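## Task

Take the yellow sponge off the desk and set it on top of the low shelf beneath the blue sign. It must rest there without the robot holding it in place, and the robot must not tip over or be left leaning.

## Robot and tools

ROBOT. A wheeled base with a vertical column, a tilting head and two 6-joint arms (left and right), each ending in a two-finger gripper. Folded, it measures 0.73 m long, 0.62 m wide, 1.88 m tall; its front sits 0.40 m ahead of the column. The base drives straight or spins in place; it cannot slide sideways. Occasionally something nudges a loose object.

FRAMES. Base frame: origin on the floor under the column, between the drive wheels; x forward, y to the robot's left, z up. left_hand and right_hand are reported in it, as the point where the fingers meet (tips reach 8 mm further); the hand's z axis is the finger direction (quat_wxyz maps (0,0,1) onto it), its y axis runs across the opening. The odometry frame is the base frame as it stood when the scene began.

execute_actions. Argument "actions": a list holding one action or nothing (empty list = just report state and images). An action may contain:
- "base": exactly one of {"translate_m": d} (relative drive from the current spot, metres, forward positive, -3 to 3) or {"rotate_rad": d} (relative turn in place, radians, counter-clockwise/left positive, -3.2 to 3.2). Offsets count from where the last state report put the base.
- "joints": a single object keyed by joint name, covering both arms and the head; every value is an absolute target. head_tilt_rad -0.61 to 1.308 (0 about level, positive looks down). For each side X in left/right: X_joint1_rad -2.879 to 2.879, X_joint2_rad 0 to 3.141, X_joint3_rad 0 to 3.019, X_joint4_rad -1.692 to 1.57, X_joint5_rad -1.57 to 1.57 (positive swings hand to robot's right), X_joint6_rad -2.094 to 2.094 (hand roll, positive clockwise seen from behind), X_gripper_m 0 to 0.093 (fingertip gap in metres).
- "speeds": optional caps for this action only, translate_m 0.05 to 0.8 m/s, rotate_rad 0.1 to 1 rad/s (defaults are the maxima). Speeds do not slow arms. A base move needing over about 8.7 s is refused.
Optional "cameras": list from cam_head_left, cam_head_right, cam_left_wrist, cam_right_wrist, nav_camera, or "all"; omitted/null means all, [] means none. Unknown keys or out-of-range values reject the whole call. Joints not named may keep pushing toward earlier targets. A stop in one call cancels later motion calls in the same reply.

wait: "seconds" 0 to 10; the robot keeps its last command; returns state and images.
zoom_image: "camera" plus "region" [x0, y0, x1, y1] in pixels of that camera's newest image (origin top-left, max 504x504).
finished_scene: "scene" = current scene number; irreversible; only call once the sponge sits there unassisted.

ARM GEOMETRY (approximate). With joint1 at -1.57 (left) or 1.57 (right) and joints 5, 6 at 0, an arm moves in a vertical plane straight ahead, 0.23 m to that side of the column. Let a = j2 - 0.35, b = 1.05 + j2 - j3, c = b - j4 (c = 1.57 means fingers vertical downward). Hand is 0.12 + 0.39 sin a + 0.38 cos b + 0.25 cos c m ahead and 1.46 + 0.39 cos a - 0.38 sin b - 0.25 sin c m up. Example: j2, j3, j4 = 0.93, 0.78, 0.14 gives 0.60 m ahead, 1.21 m up. Real hands sag lower and nearer the column by up to ~5 cm (more under load); trust the reported hand position. Reach is about 1 m from the shoulder, lowest ~0.47 m up; the floor is out of reach. A light object like a sponge can be carried widely (under 0.3 kg: up to 0.6 m ahead, 0.65 to 1.6 m up, fingers down).

GRIPPING. Fingers are 7 cm long; body behind them 10 cm wide, 7 cm thick; wrist camera sticks out 11 cm on one side. Command a gap smaller than the object; "off_target" is then expected. A reported gap staying 0.002 m or more above target means something is held. Tiny changes (under ~0.03 rad, 0.08 for joints 2 and 3) may not move a joint. For gentle contact, step about 0.05 rad per call from your previous target.

RESULT LINES. base_status / joint_status: done, off_target, contact_stop (base only, a wheel stalled), time_out, not_followed, limit_stop_at_motor_heat. "joint command not followed" with a "cause:" line means a self-collision check blocked an arm; back each moved joint off by at least 0.05 rad, or move the other arm away. on_its_own lists uncommanded behaviour; "held at" is a held target. joint_positions, left_hand/right_hand, base_odometry (wheel-count only, slip included; heading -3.142 to 3.142), turned_by_wheels vs turned_by_imu (a mismatch above ~4% and 0.05 rad means a bump or slip), base_tilt in degrees (forward/right positive, ~1 degree bias), motor_effort for left_wheel and right_wheel in percent with peak in brackets, wheel_motors_off (1 = wheels cut out after ~3 s of hard pushing, for 2 s), joint torques, and "pictures" naming the image order.

CAUTIONS. After contact_stop, reverse 0.05 m before retrying or turning; also back off 0.05 m if the base leans back (forward tilt drops 0.5 degrees or more) or a table edge overhangs the base. A blocked arm keeps pushing and can overheat (MOTOR HOT from 85 °C; at 100 °C the arm goes limp and drops what it holds); relieve it by sending its current joint readings back as targets. Never let the arms strike or press on each other, especially near the robot's centreline. Avoid dropping or flinging the sponge, ramming furniture, and anything that tips the robot.

Each tool is called after "Emit:" as a command line: name --argument value for each argument, lists and objects as JSON in quotes; but a table of rows of numbers goes row by row, as --pt "numbers of a row", without its own name.

## Session

I'll start by checking the robot's state and camera images.

Emit:
execute_actions --actions '[]'

Scene clock: 0.00 s.
Joint torques (N m, as the arm reports them, + toward a larger angle): no reading
base_odometry: x=+0.000 y=+0.000 heading=+0.000 (m, m, rad; odometry frame)
turned_by_wheels: +0.000 (rad since the last result)
turned_by_imu: +0.000 (rad since the last result)
base_tilt: forward=-0.2 right=+0.1 (deg)
base_status: not commanded
joint_positions: head_tilt_rad=+0.877 left_joint1_rad=-1.561 left_joint2_rad=+0.863 left_joint3_rad=+0.413 left_joint4_rad=-0.971 left_joint5_rad=-0.046 left_joint6_rad=-0.094 left_gripper_m=+0.095 right_joint1_rad=+1.577 right_joint2_rad=+0.914 right_joint3_rad=+0.367 right_joint4_rad=-0.910 right_joint5_rad=-0.005 right_joint6_rad=+0.063 right_gripper_m=+0.094
joint_status: not commanded
wheel_motors_off: 0
motor_effort: left_wheel=+3 right_wheel=-1 (%)
left_hand: x=+0.1503 y=+0.2344 z=+1.2567 quat_wxyz=(+0.432, +0.036, -0.900, -0.044) (m; base frame)
right_hand: x=+0.1243 y=-0.2234 z=+1.2526 quat_wxyz=(+0.450, -0.026, -0.893, +0.010) (m; base frame)
pictures: cam_head_left, cam_head_right, cam_left_wrist, cam_right_wrist, nav_camera
Images, in order (width x height): cam_head_left 896x504, cam_head_right 896x504, cam_left_wrist 616x616, cam_right_wrist 616x616, nav_camera 896x504.

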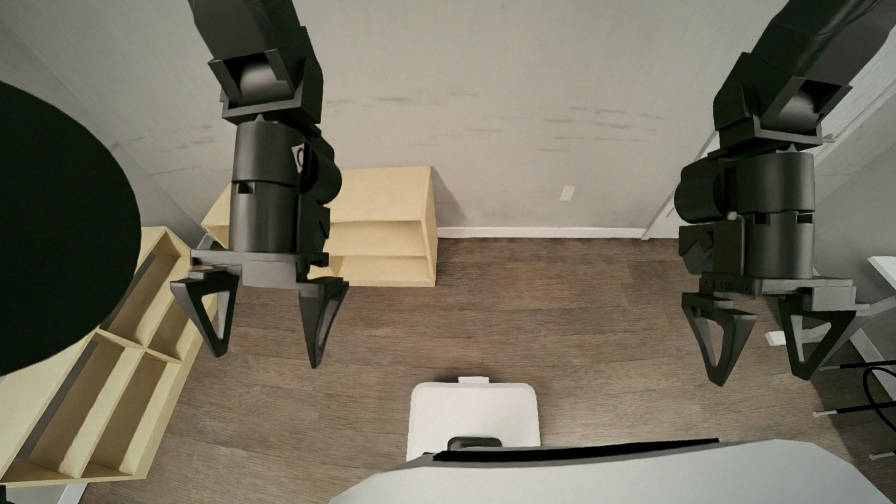

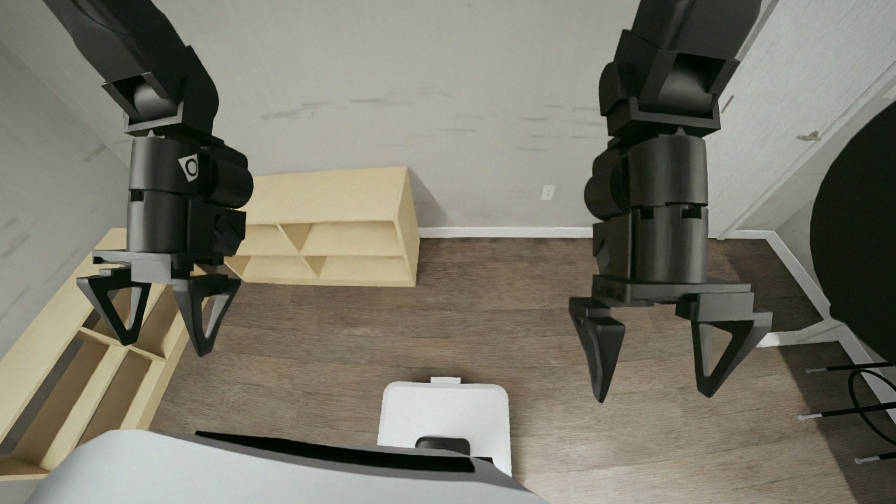

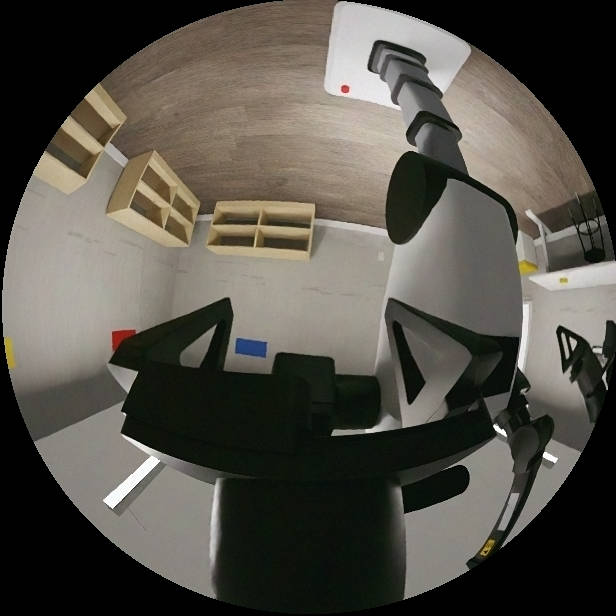

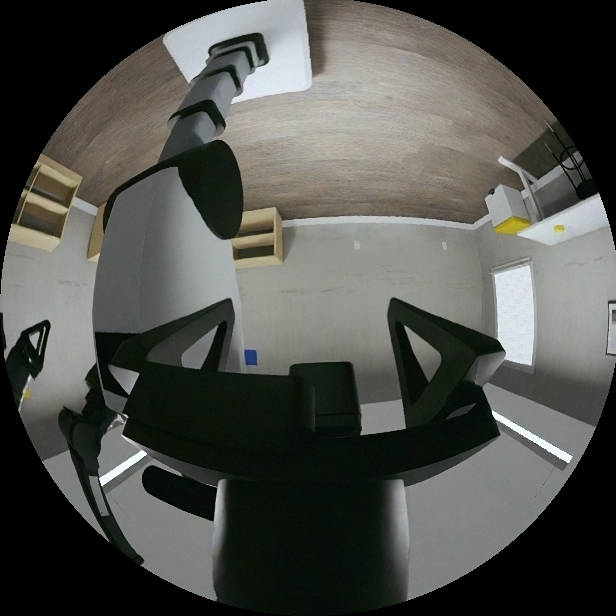

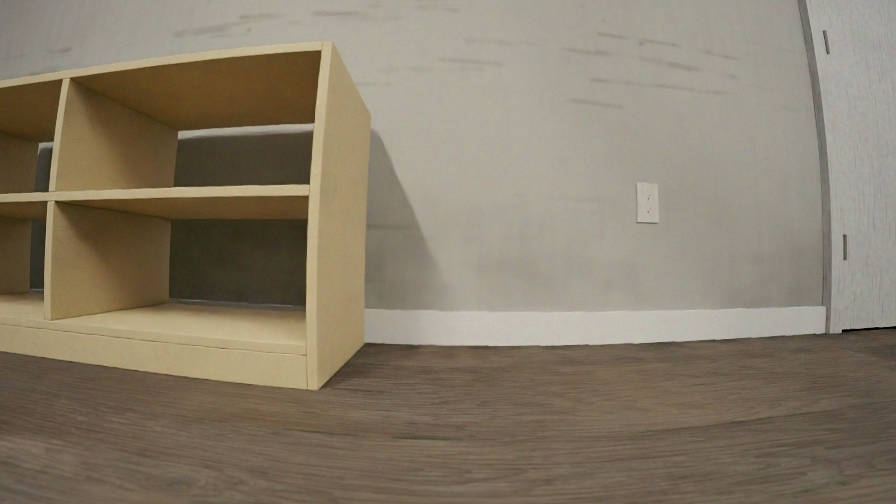

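Emit:
zoom_image --camera "cam_right_wrist" --region '[440, 110, 616, 286]'

Emit:
execute_actions --actions '[{"base": {"rotate_rad": -1.7}, "joints": {"head_tilt_rad": 0.5}}]' --cameras '["cam_head_left", "cam_head_right", "nav_camera"]'

Region (440, 110, 616, 286) of cam_right_wrist's 616x616 image, scaled by 2.864, with more detail than that image has.

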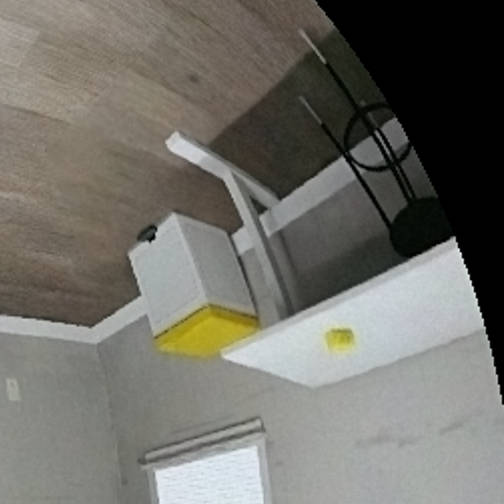

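Scene clock: 10.47 s.
Joint torques (N m, as the arm reports them, + toward a larger angle): left_arm=[-0.56 -7.19 -0.8  -1.14 -0.05 -0.15] | right_arm=[-0.03 -7.2  -1.39 -1.28  0.02  0.09]
base_odometry: x=+0.000 y=+0.000 heading=-1.699 (m, m, rad; odometry frame)
turned_by_wheels: -1.699 (rad since the last result)
turned_by_imu: -1.697 (rad since the last result)
base_tilt: forward=-0.2 right=+0.2 (deg)
base_status: done
joint_positions: head_tilt_rad=+0.518 left_joint1_rad=-1.561 left_joint2_rad=+0.863 left_joint3_rad=+0.413 left_joint4_rad=-0.971 left_joint5_rad=-0.046 left_joint6_rad=-0.094 left_gripper_m=+0.095 right_joint1_rad=+1.577 right_joint2_rad=+0.914 right_joint3_rad=+0.367 right_joint4_rad=-0.910 right_joint5_rad=-0.005 right_joint6_rad=+0.063 right_gripper_m=+0.094
joint_status: all done
wheel_motors_off: 0
motor_effort: left_wheel=+2(42) right_wheel=-3(34) (%)
left_hand: x=+0.1503 y=+0.2344 z=+1.2567 quat_wxyz=(+0.432, +0.036, -0.900, -0.044) (m; base frame)
right_hand: x=+0.1243 y=-0.2234 z=+1.2526 quat_wxyz=(+0.450, -0.026, -0.893, +0.010) (m; base frame)
pictures: cam_head_left, cam_head_right, nav_camera
Images, in order (width x height): cam_head_left 896x504, cam_head_right 896x504, nav_camera 896x504.

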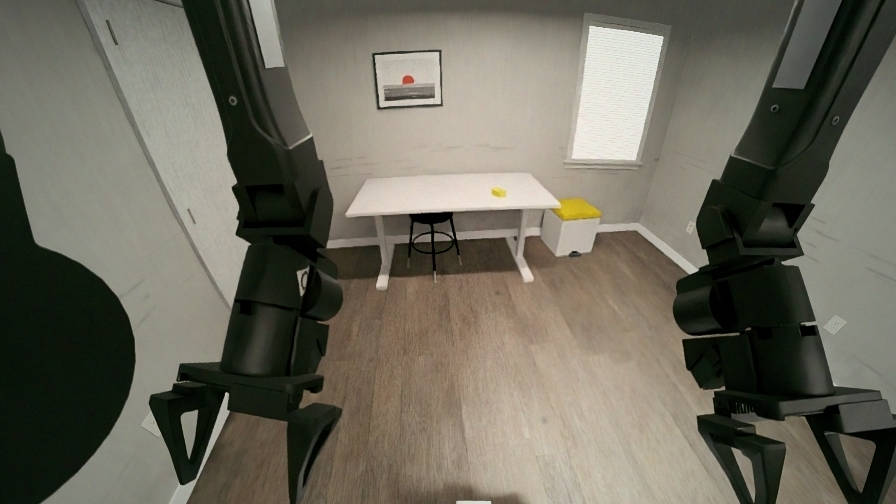

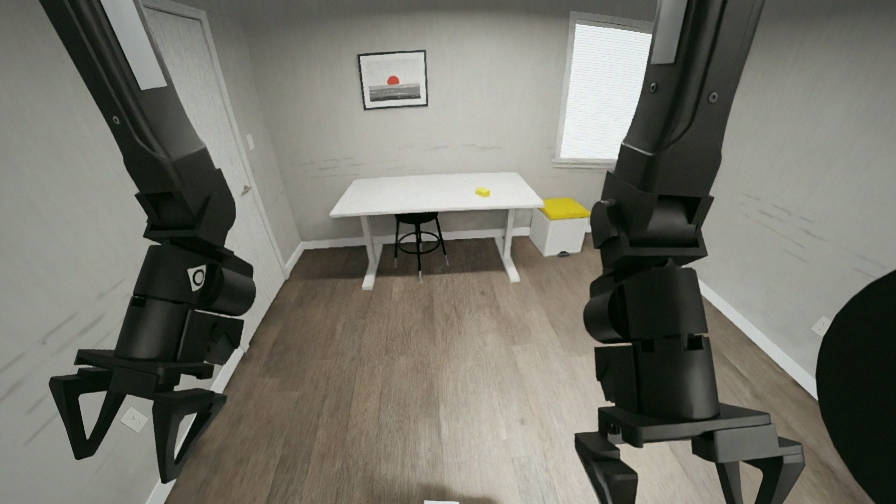

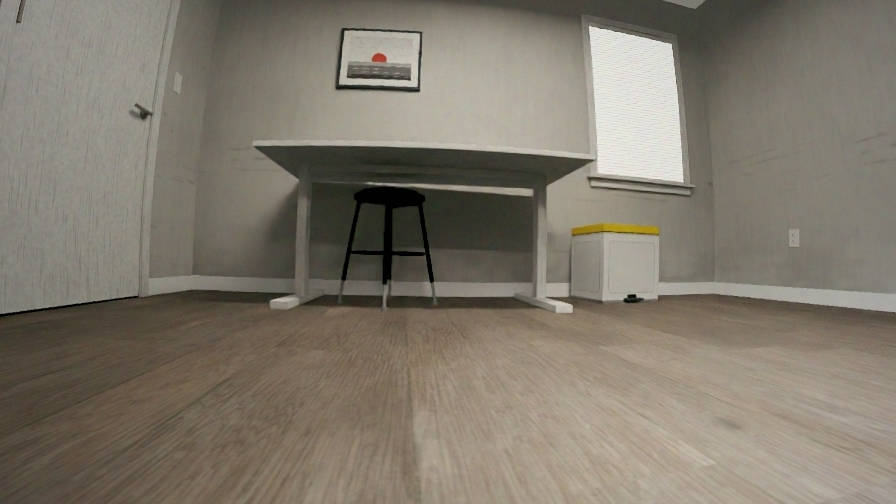

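Emit:
zoom_image --camera "cam_head_left" --region '[340, 150, 620, 300]'

Region (340, 150, 620, 300) of cam_head_left's 896x504 image, scaled by 1.800, with more detail than that image has; it fills the top 270 rows of this view, and the rest is white.

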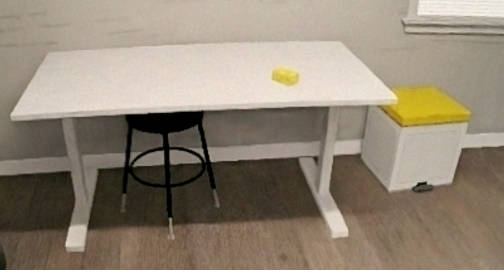

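Emit:
execute_actions --actions '[{"base": {"translate_m": 1.3}, "joints": {"head_tilt_rad": 0.7, "right_joint1_rad": 1.57, "right_joint2_rad": 1.75, "right_joint3_rad": 1.66, "right_joint4_rad": -0.27, "right_joint5_rad": 0.0, "right_joint6_rad": 0.0, "right_gripper_m": 0.093}}]'

Scene clock: 127.07 s.
Joint torques (N m, as the arm reports them, + toward a larger angle): left_arm=[-0.52 -7.28 -0.86 -1.16 -0.05 -0.15] | right_arm=[ -0.73 -23.01   4.27   1.25   0.07  -0.01]
base_odometry: x=-0.167 y=-1.289 heading=-1.700 (m, m, rad; odometry frame)
turned_by_wheels: +0.000 (rad since the last result)
turned_by_imu: -0.002 (rad since the last result)
base_tilt: forward=-0.2 right=+0.1 (deg)
base_status: done
joint_positions: head_tilt_rad=+0.703 left_joint1_rad=-1.561 left_joint2_rad=+0.863 left_joint3_rad=+0.414 left_joint4_rad=-0.971 left_joint5_rad=-0.046 left_joint6_rad=-0.094 left_gripper_m=+0.095 right_joint1_rad=+1.577 right_joint2_rad=+1.752 right_joint3_rad=+1.648 right_joint4_rad=-0.284 right_joint5_rad=-0.002 right_joint6_rad=+0.008 right_gripper_m=+0.093
joint_status: all done
wheel_motors_off: 0
motor_effort: left_wheel=-1(54) right_wheel=+0(41) (%)
left_hand: x=+0.1505 y=+0.2344 z=+1.2567 quat_wxyz=(+0.432, +0.036, -0.900, -0.044) (m; base frame)
right_hand: x=+0.6926 y=-0.2204 z=+0.9271 quat_wxyz=(-0.068, -0.003, -0.998, -0.004) (m; base frame)
pictures: cam_head_left, cam_head_right, cam_left_wrist, cam_right_wrist, nav_camera
Images, in order (width x height): cam_head_left 896x504, cam_head_right 896x504, cam_left_wrist 616x616, cam_right_wrist 616x616, nav_camera 896x504.

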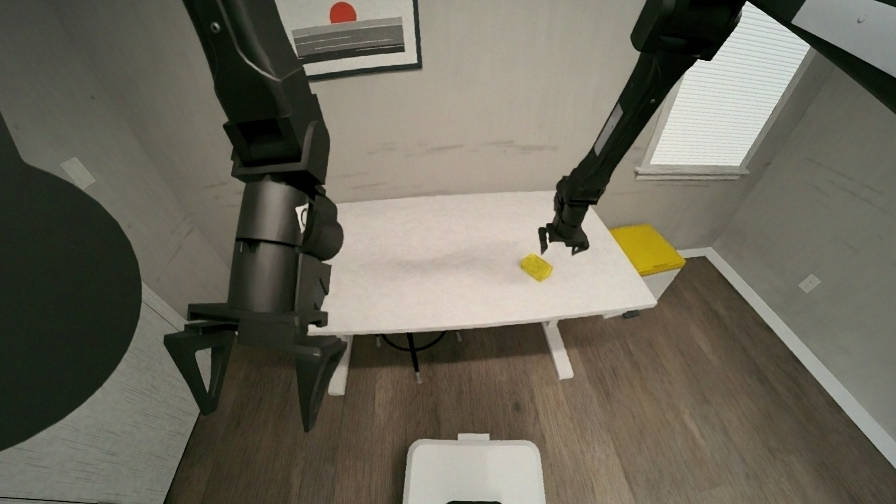

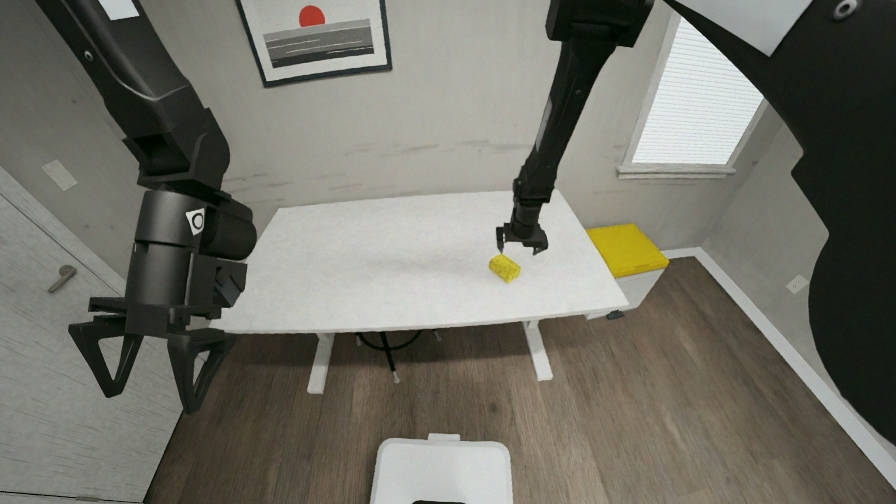

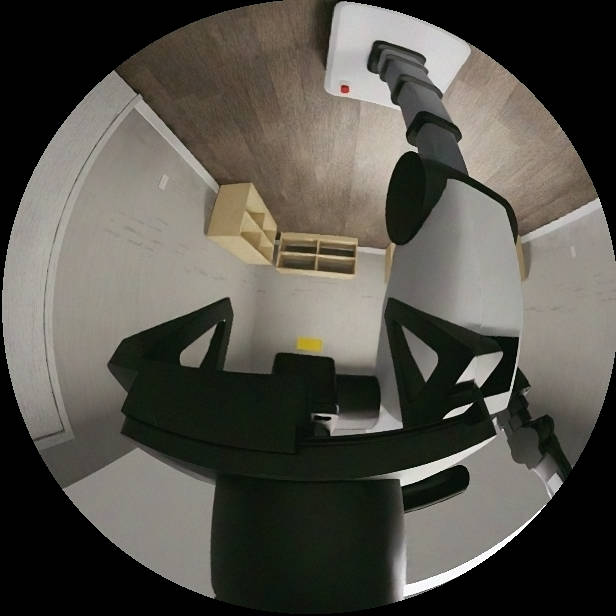

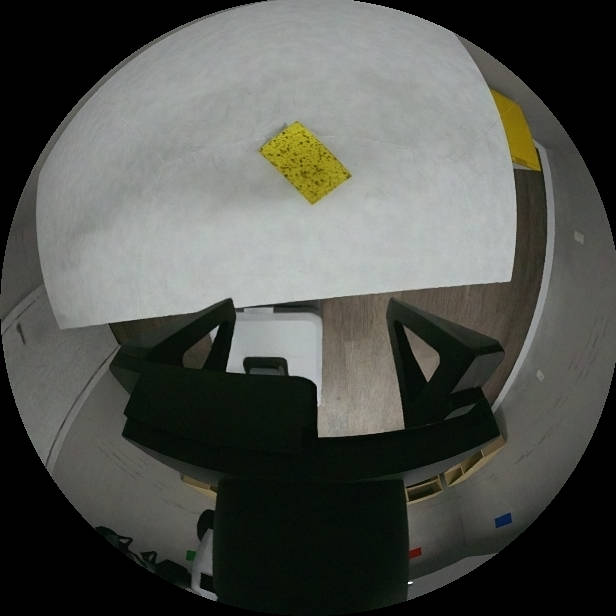

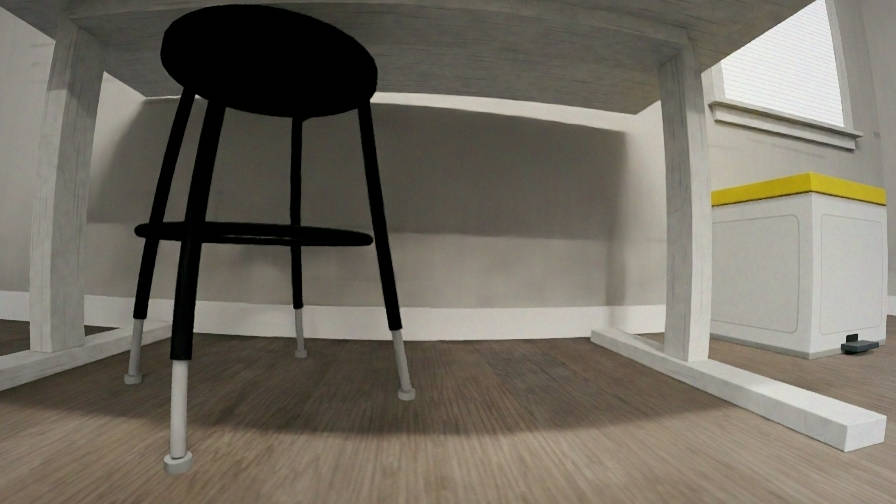

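Emit:
zoom_image --camera "cam_head_left" --region '[480, 200, 640, 340]'

Emit:
zoom_image --camera "cam_head_right" --region '[440, 200, 600, 340]'

Emit:
zoom_image --camera "cam_right_wrist" --region '[200, 100, 420, 320]'

Region (480, 200, 640, 340) of cam_head_left's 896x504 image, scaled by 3.150, with more detail than that image has; it fills the top 441 rows of this view, and the rest is white.

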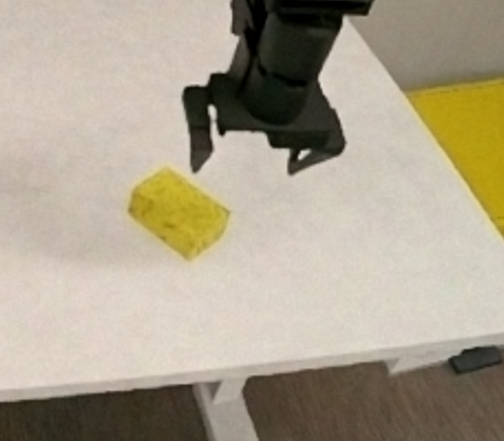

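Region (440, 200, 600, 340) of cam_head_right's 896x504 image, scaled by 3.150, with more detail than that image has; it fills the top 441 rows of this view, and the rest is white.

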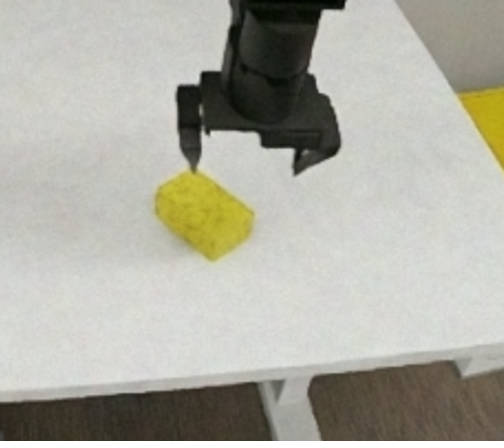

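Region (200, 100, 420, 320) of cam_right_wrist's 616x616 image, scaled by 2.291, with more detail than that image has.

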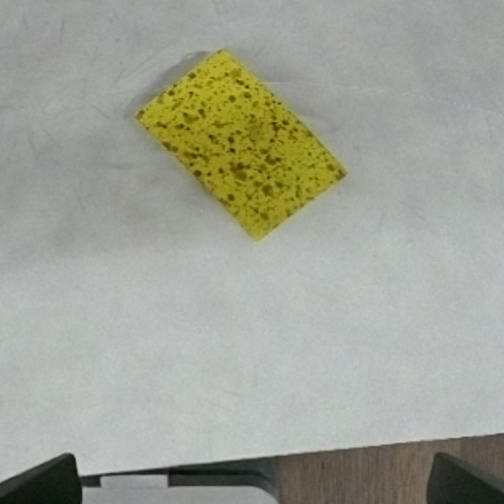

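Emit:
execute_actions --actions '[{"base": {"translate_m": 0.22}, "joints": {"head_tilt_rad": 0.85, "right_joint2_rad": 1.935, "right_joint3_rad": 1.72, "right_joint4_rad": -0.285, "right_joint6_rad": -0.72}}]' --cameras '["cam_head_left", "cam_head_right", "cam_right_wrist", "nav_camera"]'

Scene clock: 248.97 s.
Joint torques (N m, as the arm reports them, + toward a larger angle): left_arm=[-0.58 -7.47 -0.91 -1.15 -0.06 -0.15] | right_arm=[ -0.78 -21.52   2.87   0.41   0.03  -0.02]
base_odometry: x=-0.195 y=-1.508 heading=-1.700 (m, m, rad; odometry frame)
turned_by_wheels: +0.000 (rad since the last result)
turned_by_imu: -0.002 (rad since the last result)
base_tilt: forward=-0.2 right=+0.1 (deg)
base_status: done
joint_positions: head_tilt_rad=+0.852 left_joint1_rad=-1.561 left_joint2_rad=+0.863 left_joint3_rad=+0.415 left_joint4_rad=-0.971 left_joint5_rad=-0.046 left_joint6_rad=-0.094 left_gripper_m=+0.095 right_joint1_rad=+1.577 right_joint2_rad=+1.933 right_joint3_rad=+1.716 right_joint4_rad=-0.284 right_joint5_rad=-0.002 right_joint6_rad=-0.711 right_gripper_m=+0.093
joint_status: all done
wheel_motors_off: 0
motor_effort: left_wheel=-1(32) right_wheel=+0(32) (%)
left_hand: x=+0.1511 y=+0.2344 z=+1.2565 quat_wxyz=(+0.431, +0.037, -0.900, -0.044) (m; base frame)
right_hand: x=+0.6289 y=-0.2202 z=+0.8398 quat_wxyz=(-0.012, +0.349, -0.937, +0.000) (m; base frame)
pictures: cam_head_left, cam_head_right, cam_right_wrist, nav_camera
Images, in order (width x height): cam_head_left 896x504, cam_head_right 896x504, cam_right_wrist 616x616, nav_camera 896x504.

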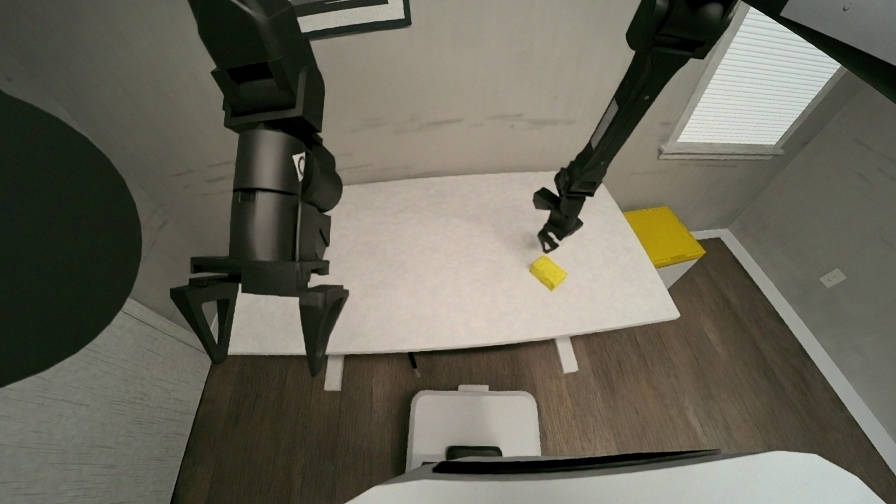

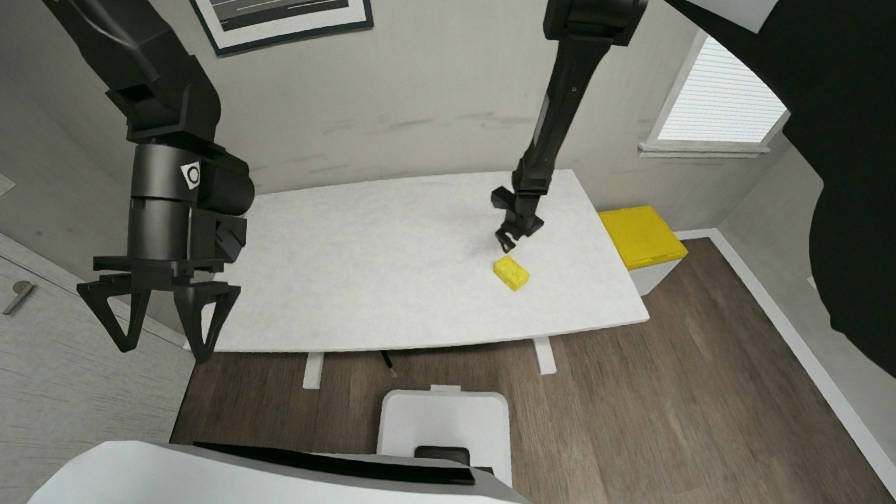

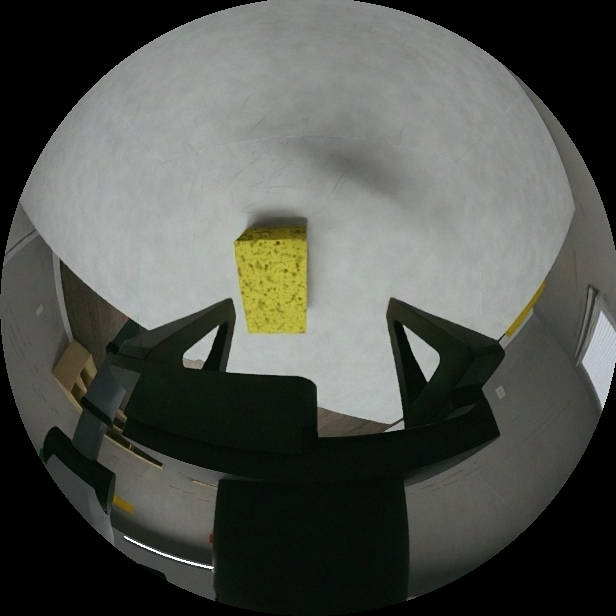

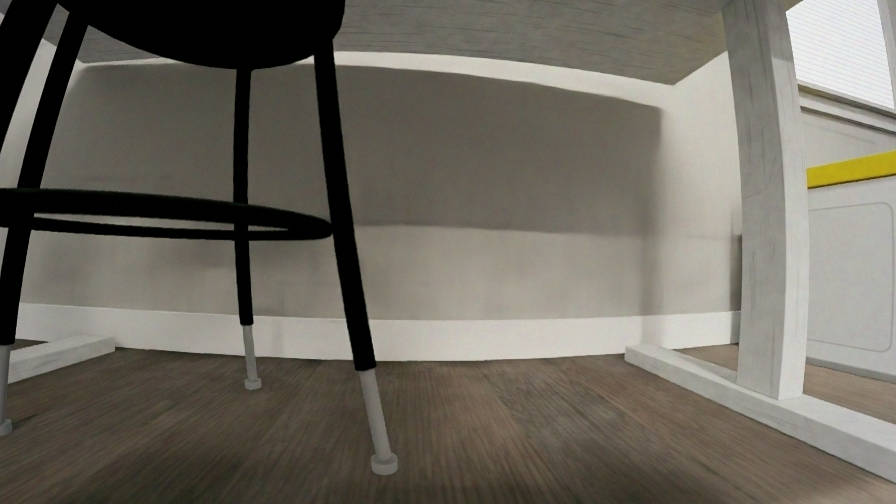

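Emit:
zoom_image --camera "cam_right_wrist" --region '[210, 200, 410, 350]'

Emit:
zoom_image --camera "cam_head_left" --region '[490, 180, 630, 320]'

Region (210, 200, 410, 350) of cam_right_wrist's 616x616 image, scaled by 2.520, with more detail than that image has; it fills the top 378 rows of this view, and the rest is white.

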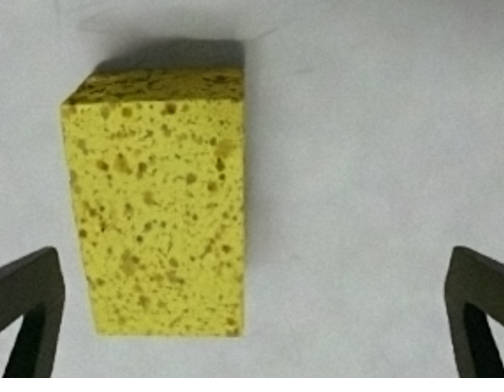

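Region (490, 180, 630, 320) of cam_head_left's 896x504 image, scaled by 3.600, with more detail than that image has.

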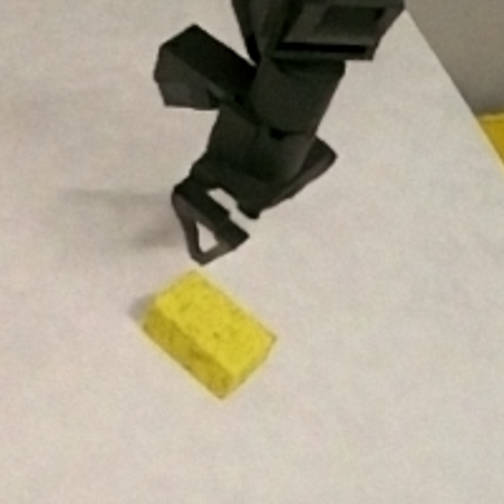

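Emit:
execute_actions --actions '[{"joints": {"right_joint2_rad": 2.05, "right_joint3_rad": 1.72, "right_joint4_rad": -0.185}}]' --cameras '["cam_head_left", "cam_head_right", "cam_right_wrist"]'

Scene clock: 320.73 s.
Joint torques (N m, as the arm reports them, + toward a larger angle): left_arm=[-0.55 -7.3  -0.92 -1.13 -0.05 -0.15] | right_arm=[ -0.65 -21.05   2.1    0.8    0.03  -0.02]
base_odometry: x=-0.195 y=-1.508 heading=-1.700 (m, m, rad; odometry frame)
turned_by_wheels: +0.000 (rad since the last result)
turned_by_imu: -0.001 (rad since the last result)
base_tilt: forward=-0.2 right=+0.1 (deg)
base_status: not commanded
joint_positions: head_tilt_rad=+0.852 left_joint1_rad=-1.561 left_joint2_rad=+0.863 left_joint3_rad=+0.415 left_joint4_rad=-0.971 left_joint5_rad=-0.046 left_joint6_rad=-0.094 left_gripper_m=+0.095 right_joint1_rad=+1.577 right_joint2_rad=+2.063 right_joint3_rad=+1.710 right_joint4_rad=-0.194 right_joint5_rad=-0.002 right_joint6_rad=-0.711 right_gripper_m=+0.093
joint_status: all done
wheel_motors_off: 0
motor_effort: left_wheel=-1(1) right_wheel=+0(0) (%)
left_hand: x=+0.1511 y=+0.2344 z=+1.2565 quat_wxyz=(+0.431, +0.037, -0.900, -0.044) (m; base frame)
right_hand: x=+0.5637 y=-0.2201 z=+0.7781 quat_wxyz=(+0.010, +0.349, -0.937, -0.007) (m; base frame)
pictures: cam_head_left, cam_head_right, cam_right_wrist
Images, in order (width x height): cam_head_left 896x504, cam_head_right 896x504, cam_right_wrist 616x616.

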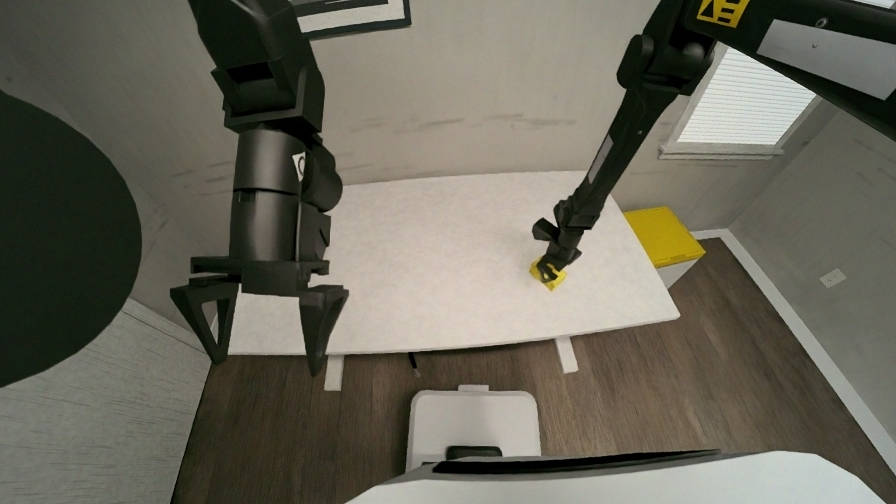

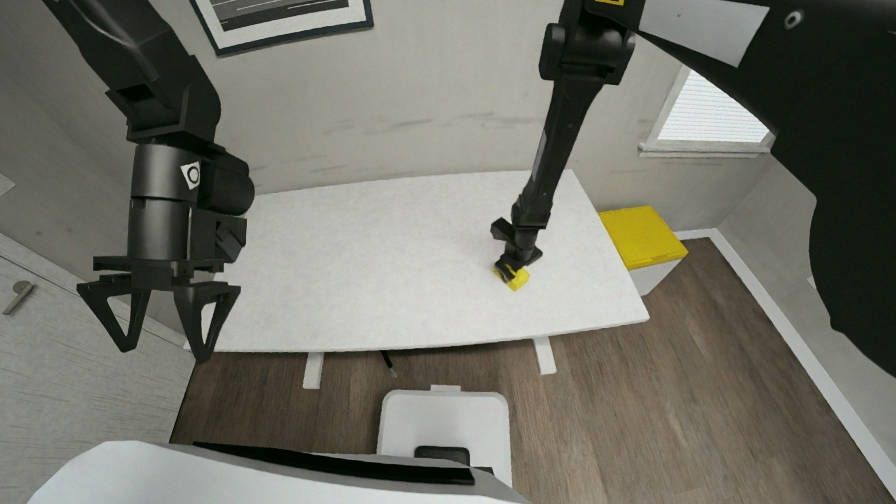

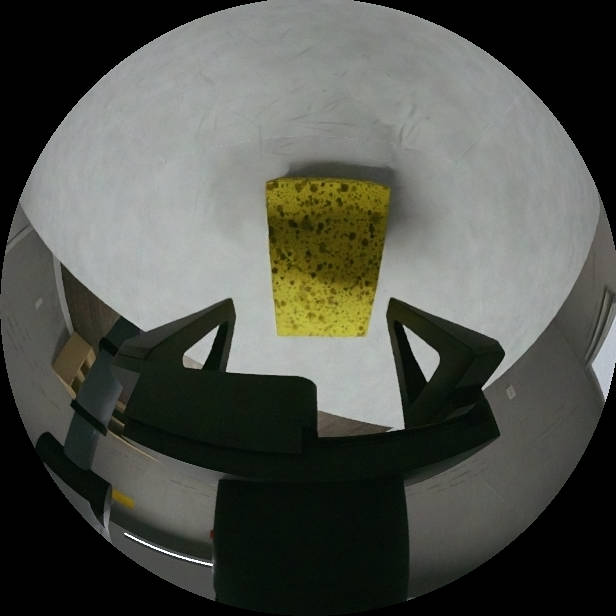

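Emit:
execute_actions --actions '[{"joints": {"right_joint2_rad": 2.128, "right_joint3_rad": 1.808, "right_joint4_rad": -0.16}}]' --cameras '["cam_head_left", "cam_head_right", "cam_right_wrist"]'

Scene clock: 370.67 s.
Joint torques (N m, as the arm reports them, + toward a larger angle): left_arm=[-0.56 -7.34 -0.92 -1.14 -0.06 -0.15] | right_arm=[ -0.7  -18.75   2.2    1.07   0.02  -0.01]
base_odometry: x=-0.195 y=-1.508 heading=-1.700 (m, m, rad; odometry frame)
turned_by_wheels: +0.000 (rad since the last result)
turned_by_imu: -0.001 (rad since the last result)
base_tilt: forward=-0.2 right=+0.1 (deg)
base_status: not commanded
joint_positions: head_tilt_rad=+0.852 left_joint1_rad=-1.561 left_joint2_rad=+0.863 left_joint3_rad=+0.415 left_joint4_rad=-0.971 left_joint5_rad=-0.046 left_joint6_rad=-0.094 left_gripper_m=+0.095 right_joint1_rad=+1.577 right_joint2_rad=+2.111 right_joint3_rad=+1.803 right_joint4_rad=-0.173 right_joint5_rad=-0.002 right_joint6_rad=-0.711 right_gripper_m=+0.093
joint_status: all done
wheel_motors_off: 0
motor_effort: left_wheel=+0(0) right_wheel=+0(0) (%)
left_hand: x=+0.1511 y=+0.2344 z=+1.2565 quat_wxyz=(+0.431, +0.037, -0.900, -0.044) (m; base frame)
right_hand: x=+0.5937 y=-0.2199 z=+0.7633 quat_wxyz=(-0.021, +0.349, -0.937, +0.004) (m; base frame)
pictures: cam_head_left, cam_head_right, cam_right_wrist
Images, in order (width x height): cam_head_left 896x504, cam_head_right 896x504, cam_right_wrist 616x616.

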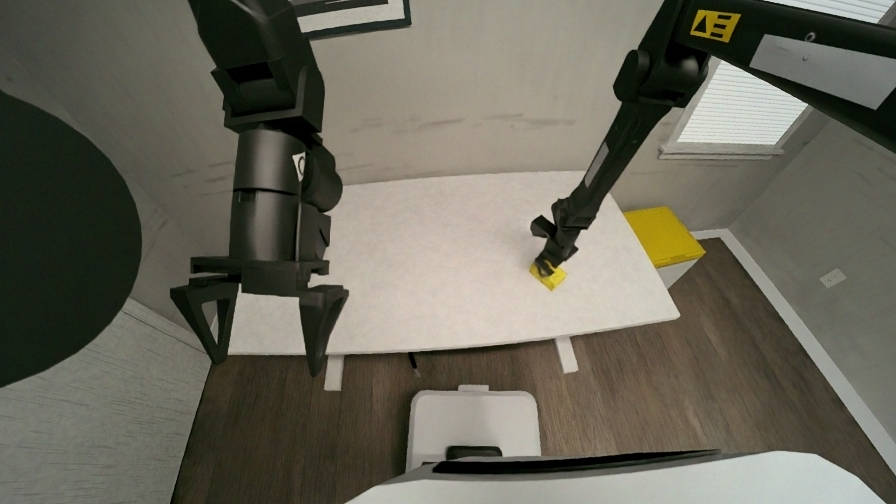

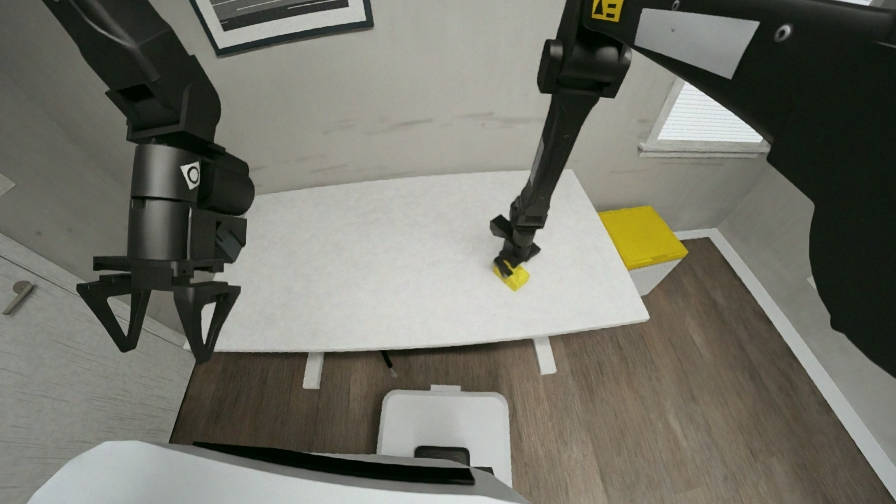

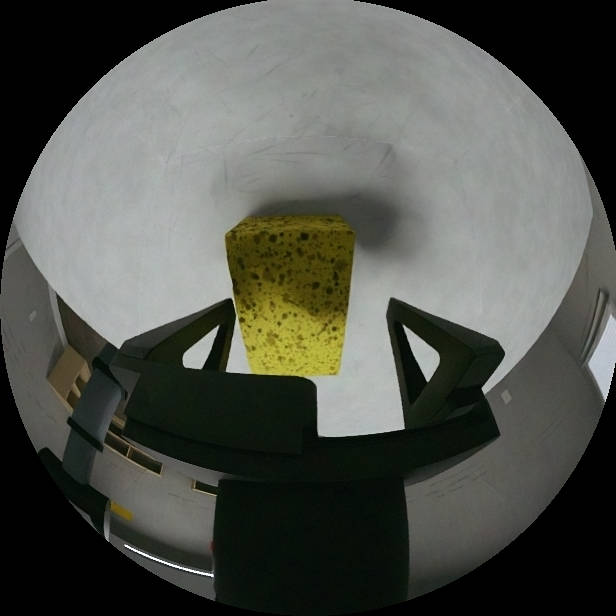

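Emit:
execute_actions --actions '[]' --cameras '["cam_right_wrist", "cam_head_right"]'

Scene clock: 379.73 s.
Joint torques (N m, as the arm reports them, + toward a larger angle): left_arm=[-0.59 -7.35 -0.92 -1.14 -0.05 -0.15] | right_arm=[ -0.74 -18.89   2.18   1.07   0.02  -0.02]
base_odometry: x=-0.195 y=-1.508 heading=-1.700 (m, m, rad; odometry frame)
turned_by_wheels: +0.000 (rad since the last result)
turned_by_imu: -0.001 (rad since the last result)
base_tilt: forward=-0.2 right=+0.1 (deg)
base_status: not commanded
joint_positions: head_tilt_rad=+0.852 left_joint1_rad=-1.561 left_joint2_rad=+0.863 left_joint3_rad=+0.415 left_joint4_rad=-0.971 left_joint5_rad=-0.046 left_joint6_rad=-0.094 left_gripper_m=+0.095 right_joint1_rad=+1.577 right_joint2_rad=+2.111 right_joint3_rad=+1.803 right_joint4_rad=-0.173 right_joint5_rad=-0.002 right_joint6_rad=-0.711 right_gripper_m=+0.093
joint_status: all done
wheel_motors_off: 0
motor_effort: left_wheel=-1(0) right_wheel=+0(0) (%)
left_hand: x=+0.1511 y=+0.2344 z=+1.2565 quat_wxyz=(+0.431, +0.037, -0.900, -0.044) (m; base frame)
right_hand: x=+0.5937 y=-0.2199 z=+0.7633 quat_wxyz=(-0.021, +0.349, -0.937, +0.004) (m; base frame)
pictures: cam_head_right, cam_right_wrist
Images, in order (width x height): cam_head_right 896x504, cam_right_wrist 616x616.

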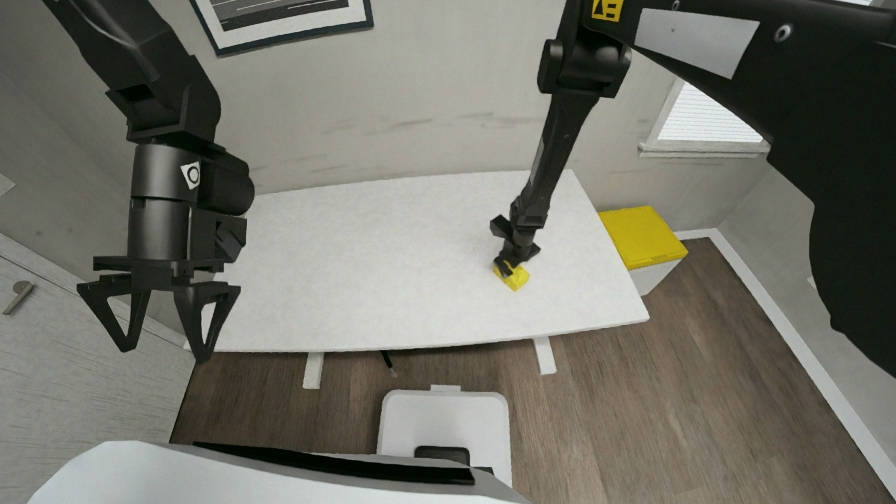

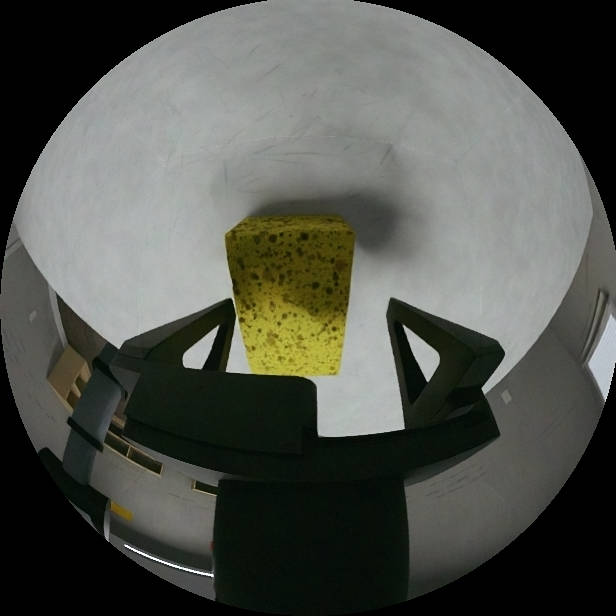

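Emit:
zoom_image --camera "cam_head_right" --region '[460, 200, 570, 310]'

Emit:
zoom_image --camera "cam_right_wrist" --region '[190, 190, 430, 400]'

Region (460, 200, 570, 310) of cam_head_right's 896x504 image, scaled by 4.582, with more detail than that image has.

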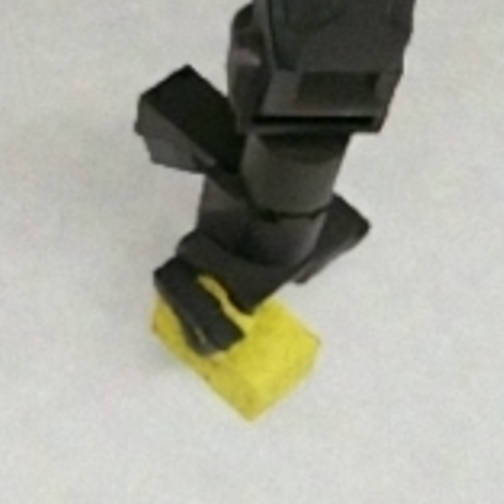

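Region (190, 190, 430, 400) of cam_right_wrist's 616x616 image, scaled by 2.100, with more detail than that image has; it fills the top 441 rows of this view, and the rest is white.

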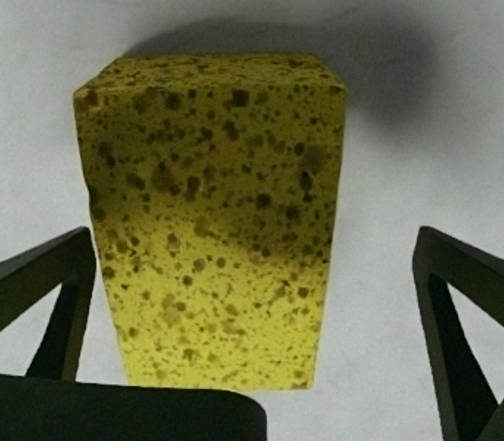

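Emit:
execute_actions --actions '[{"joints": {"right_joint2_rad": 2.165, "right_joint3_rad": 1.835}}]' --cameras '["cam_head_right", "cam_right_wrist"]'

Scene clock: 399.07 s.
Joint torques (N m, as the arm reports them, + toward a larger angle): left_arm=[-0.56 -7.33 -0.9  -1.15 -0.05 -0.14] | right_arm=[ -0.66 -19.39   2.09   1.03   0.02  -0.02]
base_odometry: x=-0.195 y=-1.508 heading=-1.700 (m, m, rad; odometry frame)
turned_by_wheels: +0.000 (rad since the last result)
turned_by_imu: -0.001 (rad since the last result)
base_tilt: forward=-0.2 right=+0.1 (deg)
base_status: not commanded
joint_positions: head_tilt_rad=+0.852 left_joint1_rad=-1.561 left_joint2_rad=+0.863 left_joint3_rad=+0.415 left_joint4_rad=-0.971 left_joint5_rad=-0.046 left_joint6_rad=-0.094 left_gripper_m=+0.095 right_joint1_rad=+1.577 right_joint2_rad=+2.156 right_joint3_rad=+1.828 right_joint4_rad=-0.173 right_joint5_rad=-0.002 right_joint6_rad=-0.711 right_gripper_m=+0.093
joint_status: all done
wheel_motors_off: 0
motor_effort: left_wheel=-1(1) right_wheel=+0(0) (%)
left_hand: x=+0.1511 y=+0.2344 z=+1.2565 quat_wxyz=(+0.431, +0.037, -0.900, -0.044) (m; base frame)
right_hand: x=+0.5772 y=-0.2198 z=+0.7445 quat_wxyz=(-0.012, +0.349, -0.937, +0.000) (m; base frame)
pictures: cam_head_right, cam_right_wrist
Images, in order (width x height): cam_head_right 896x504, cam_right_wrist 616x616.

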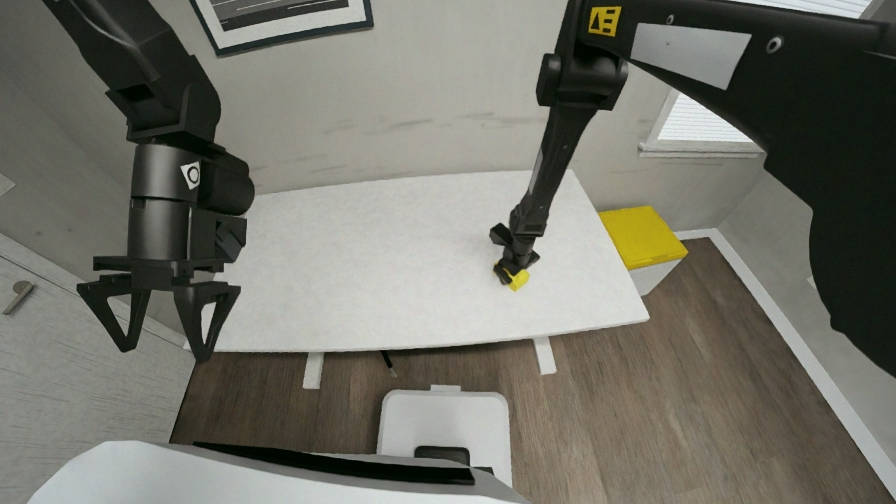

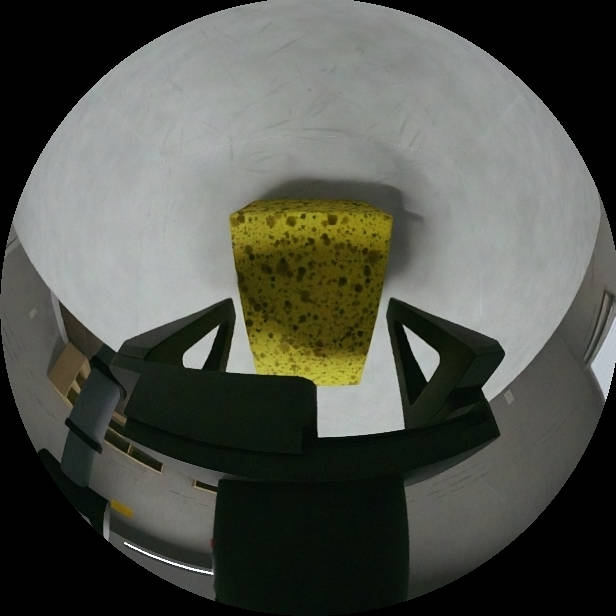

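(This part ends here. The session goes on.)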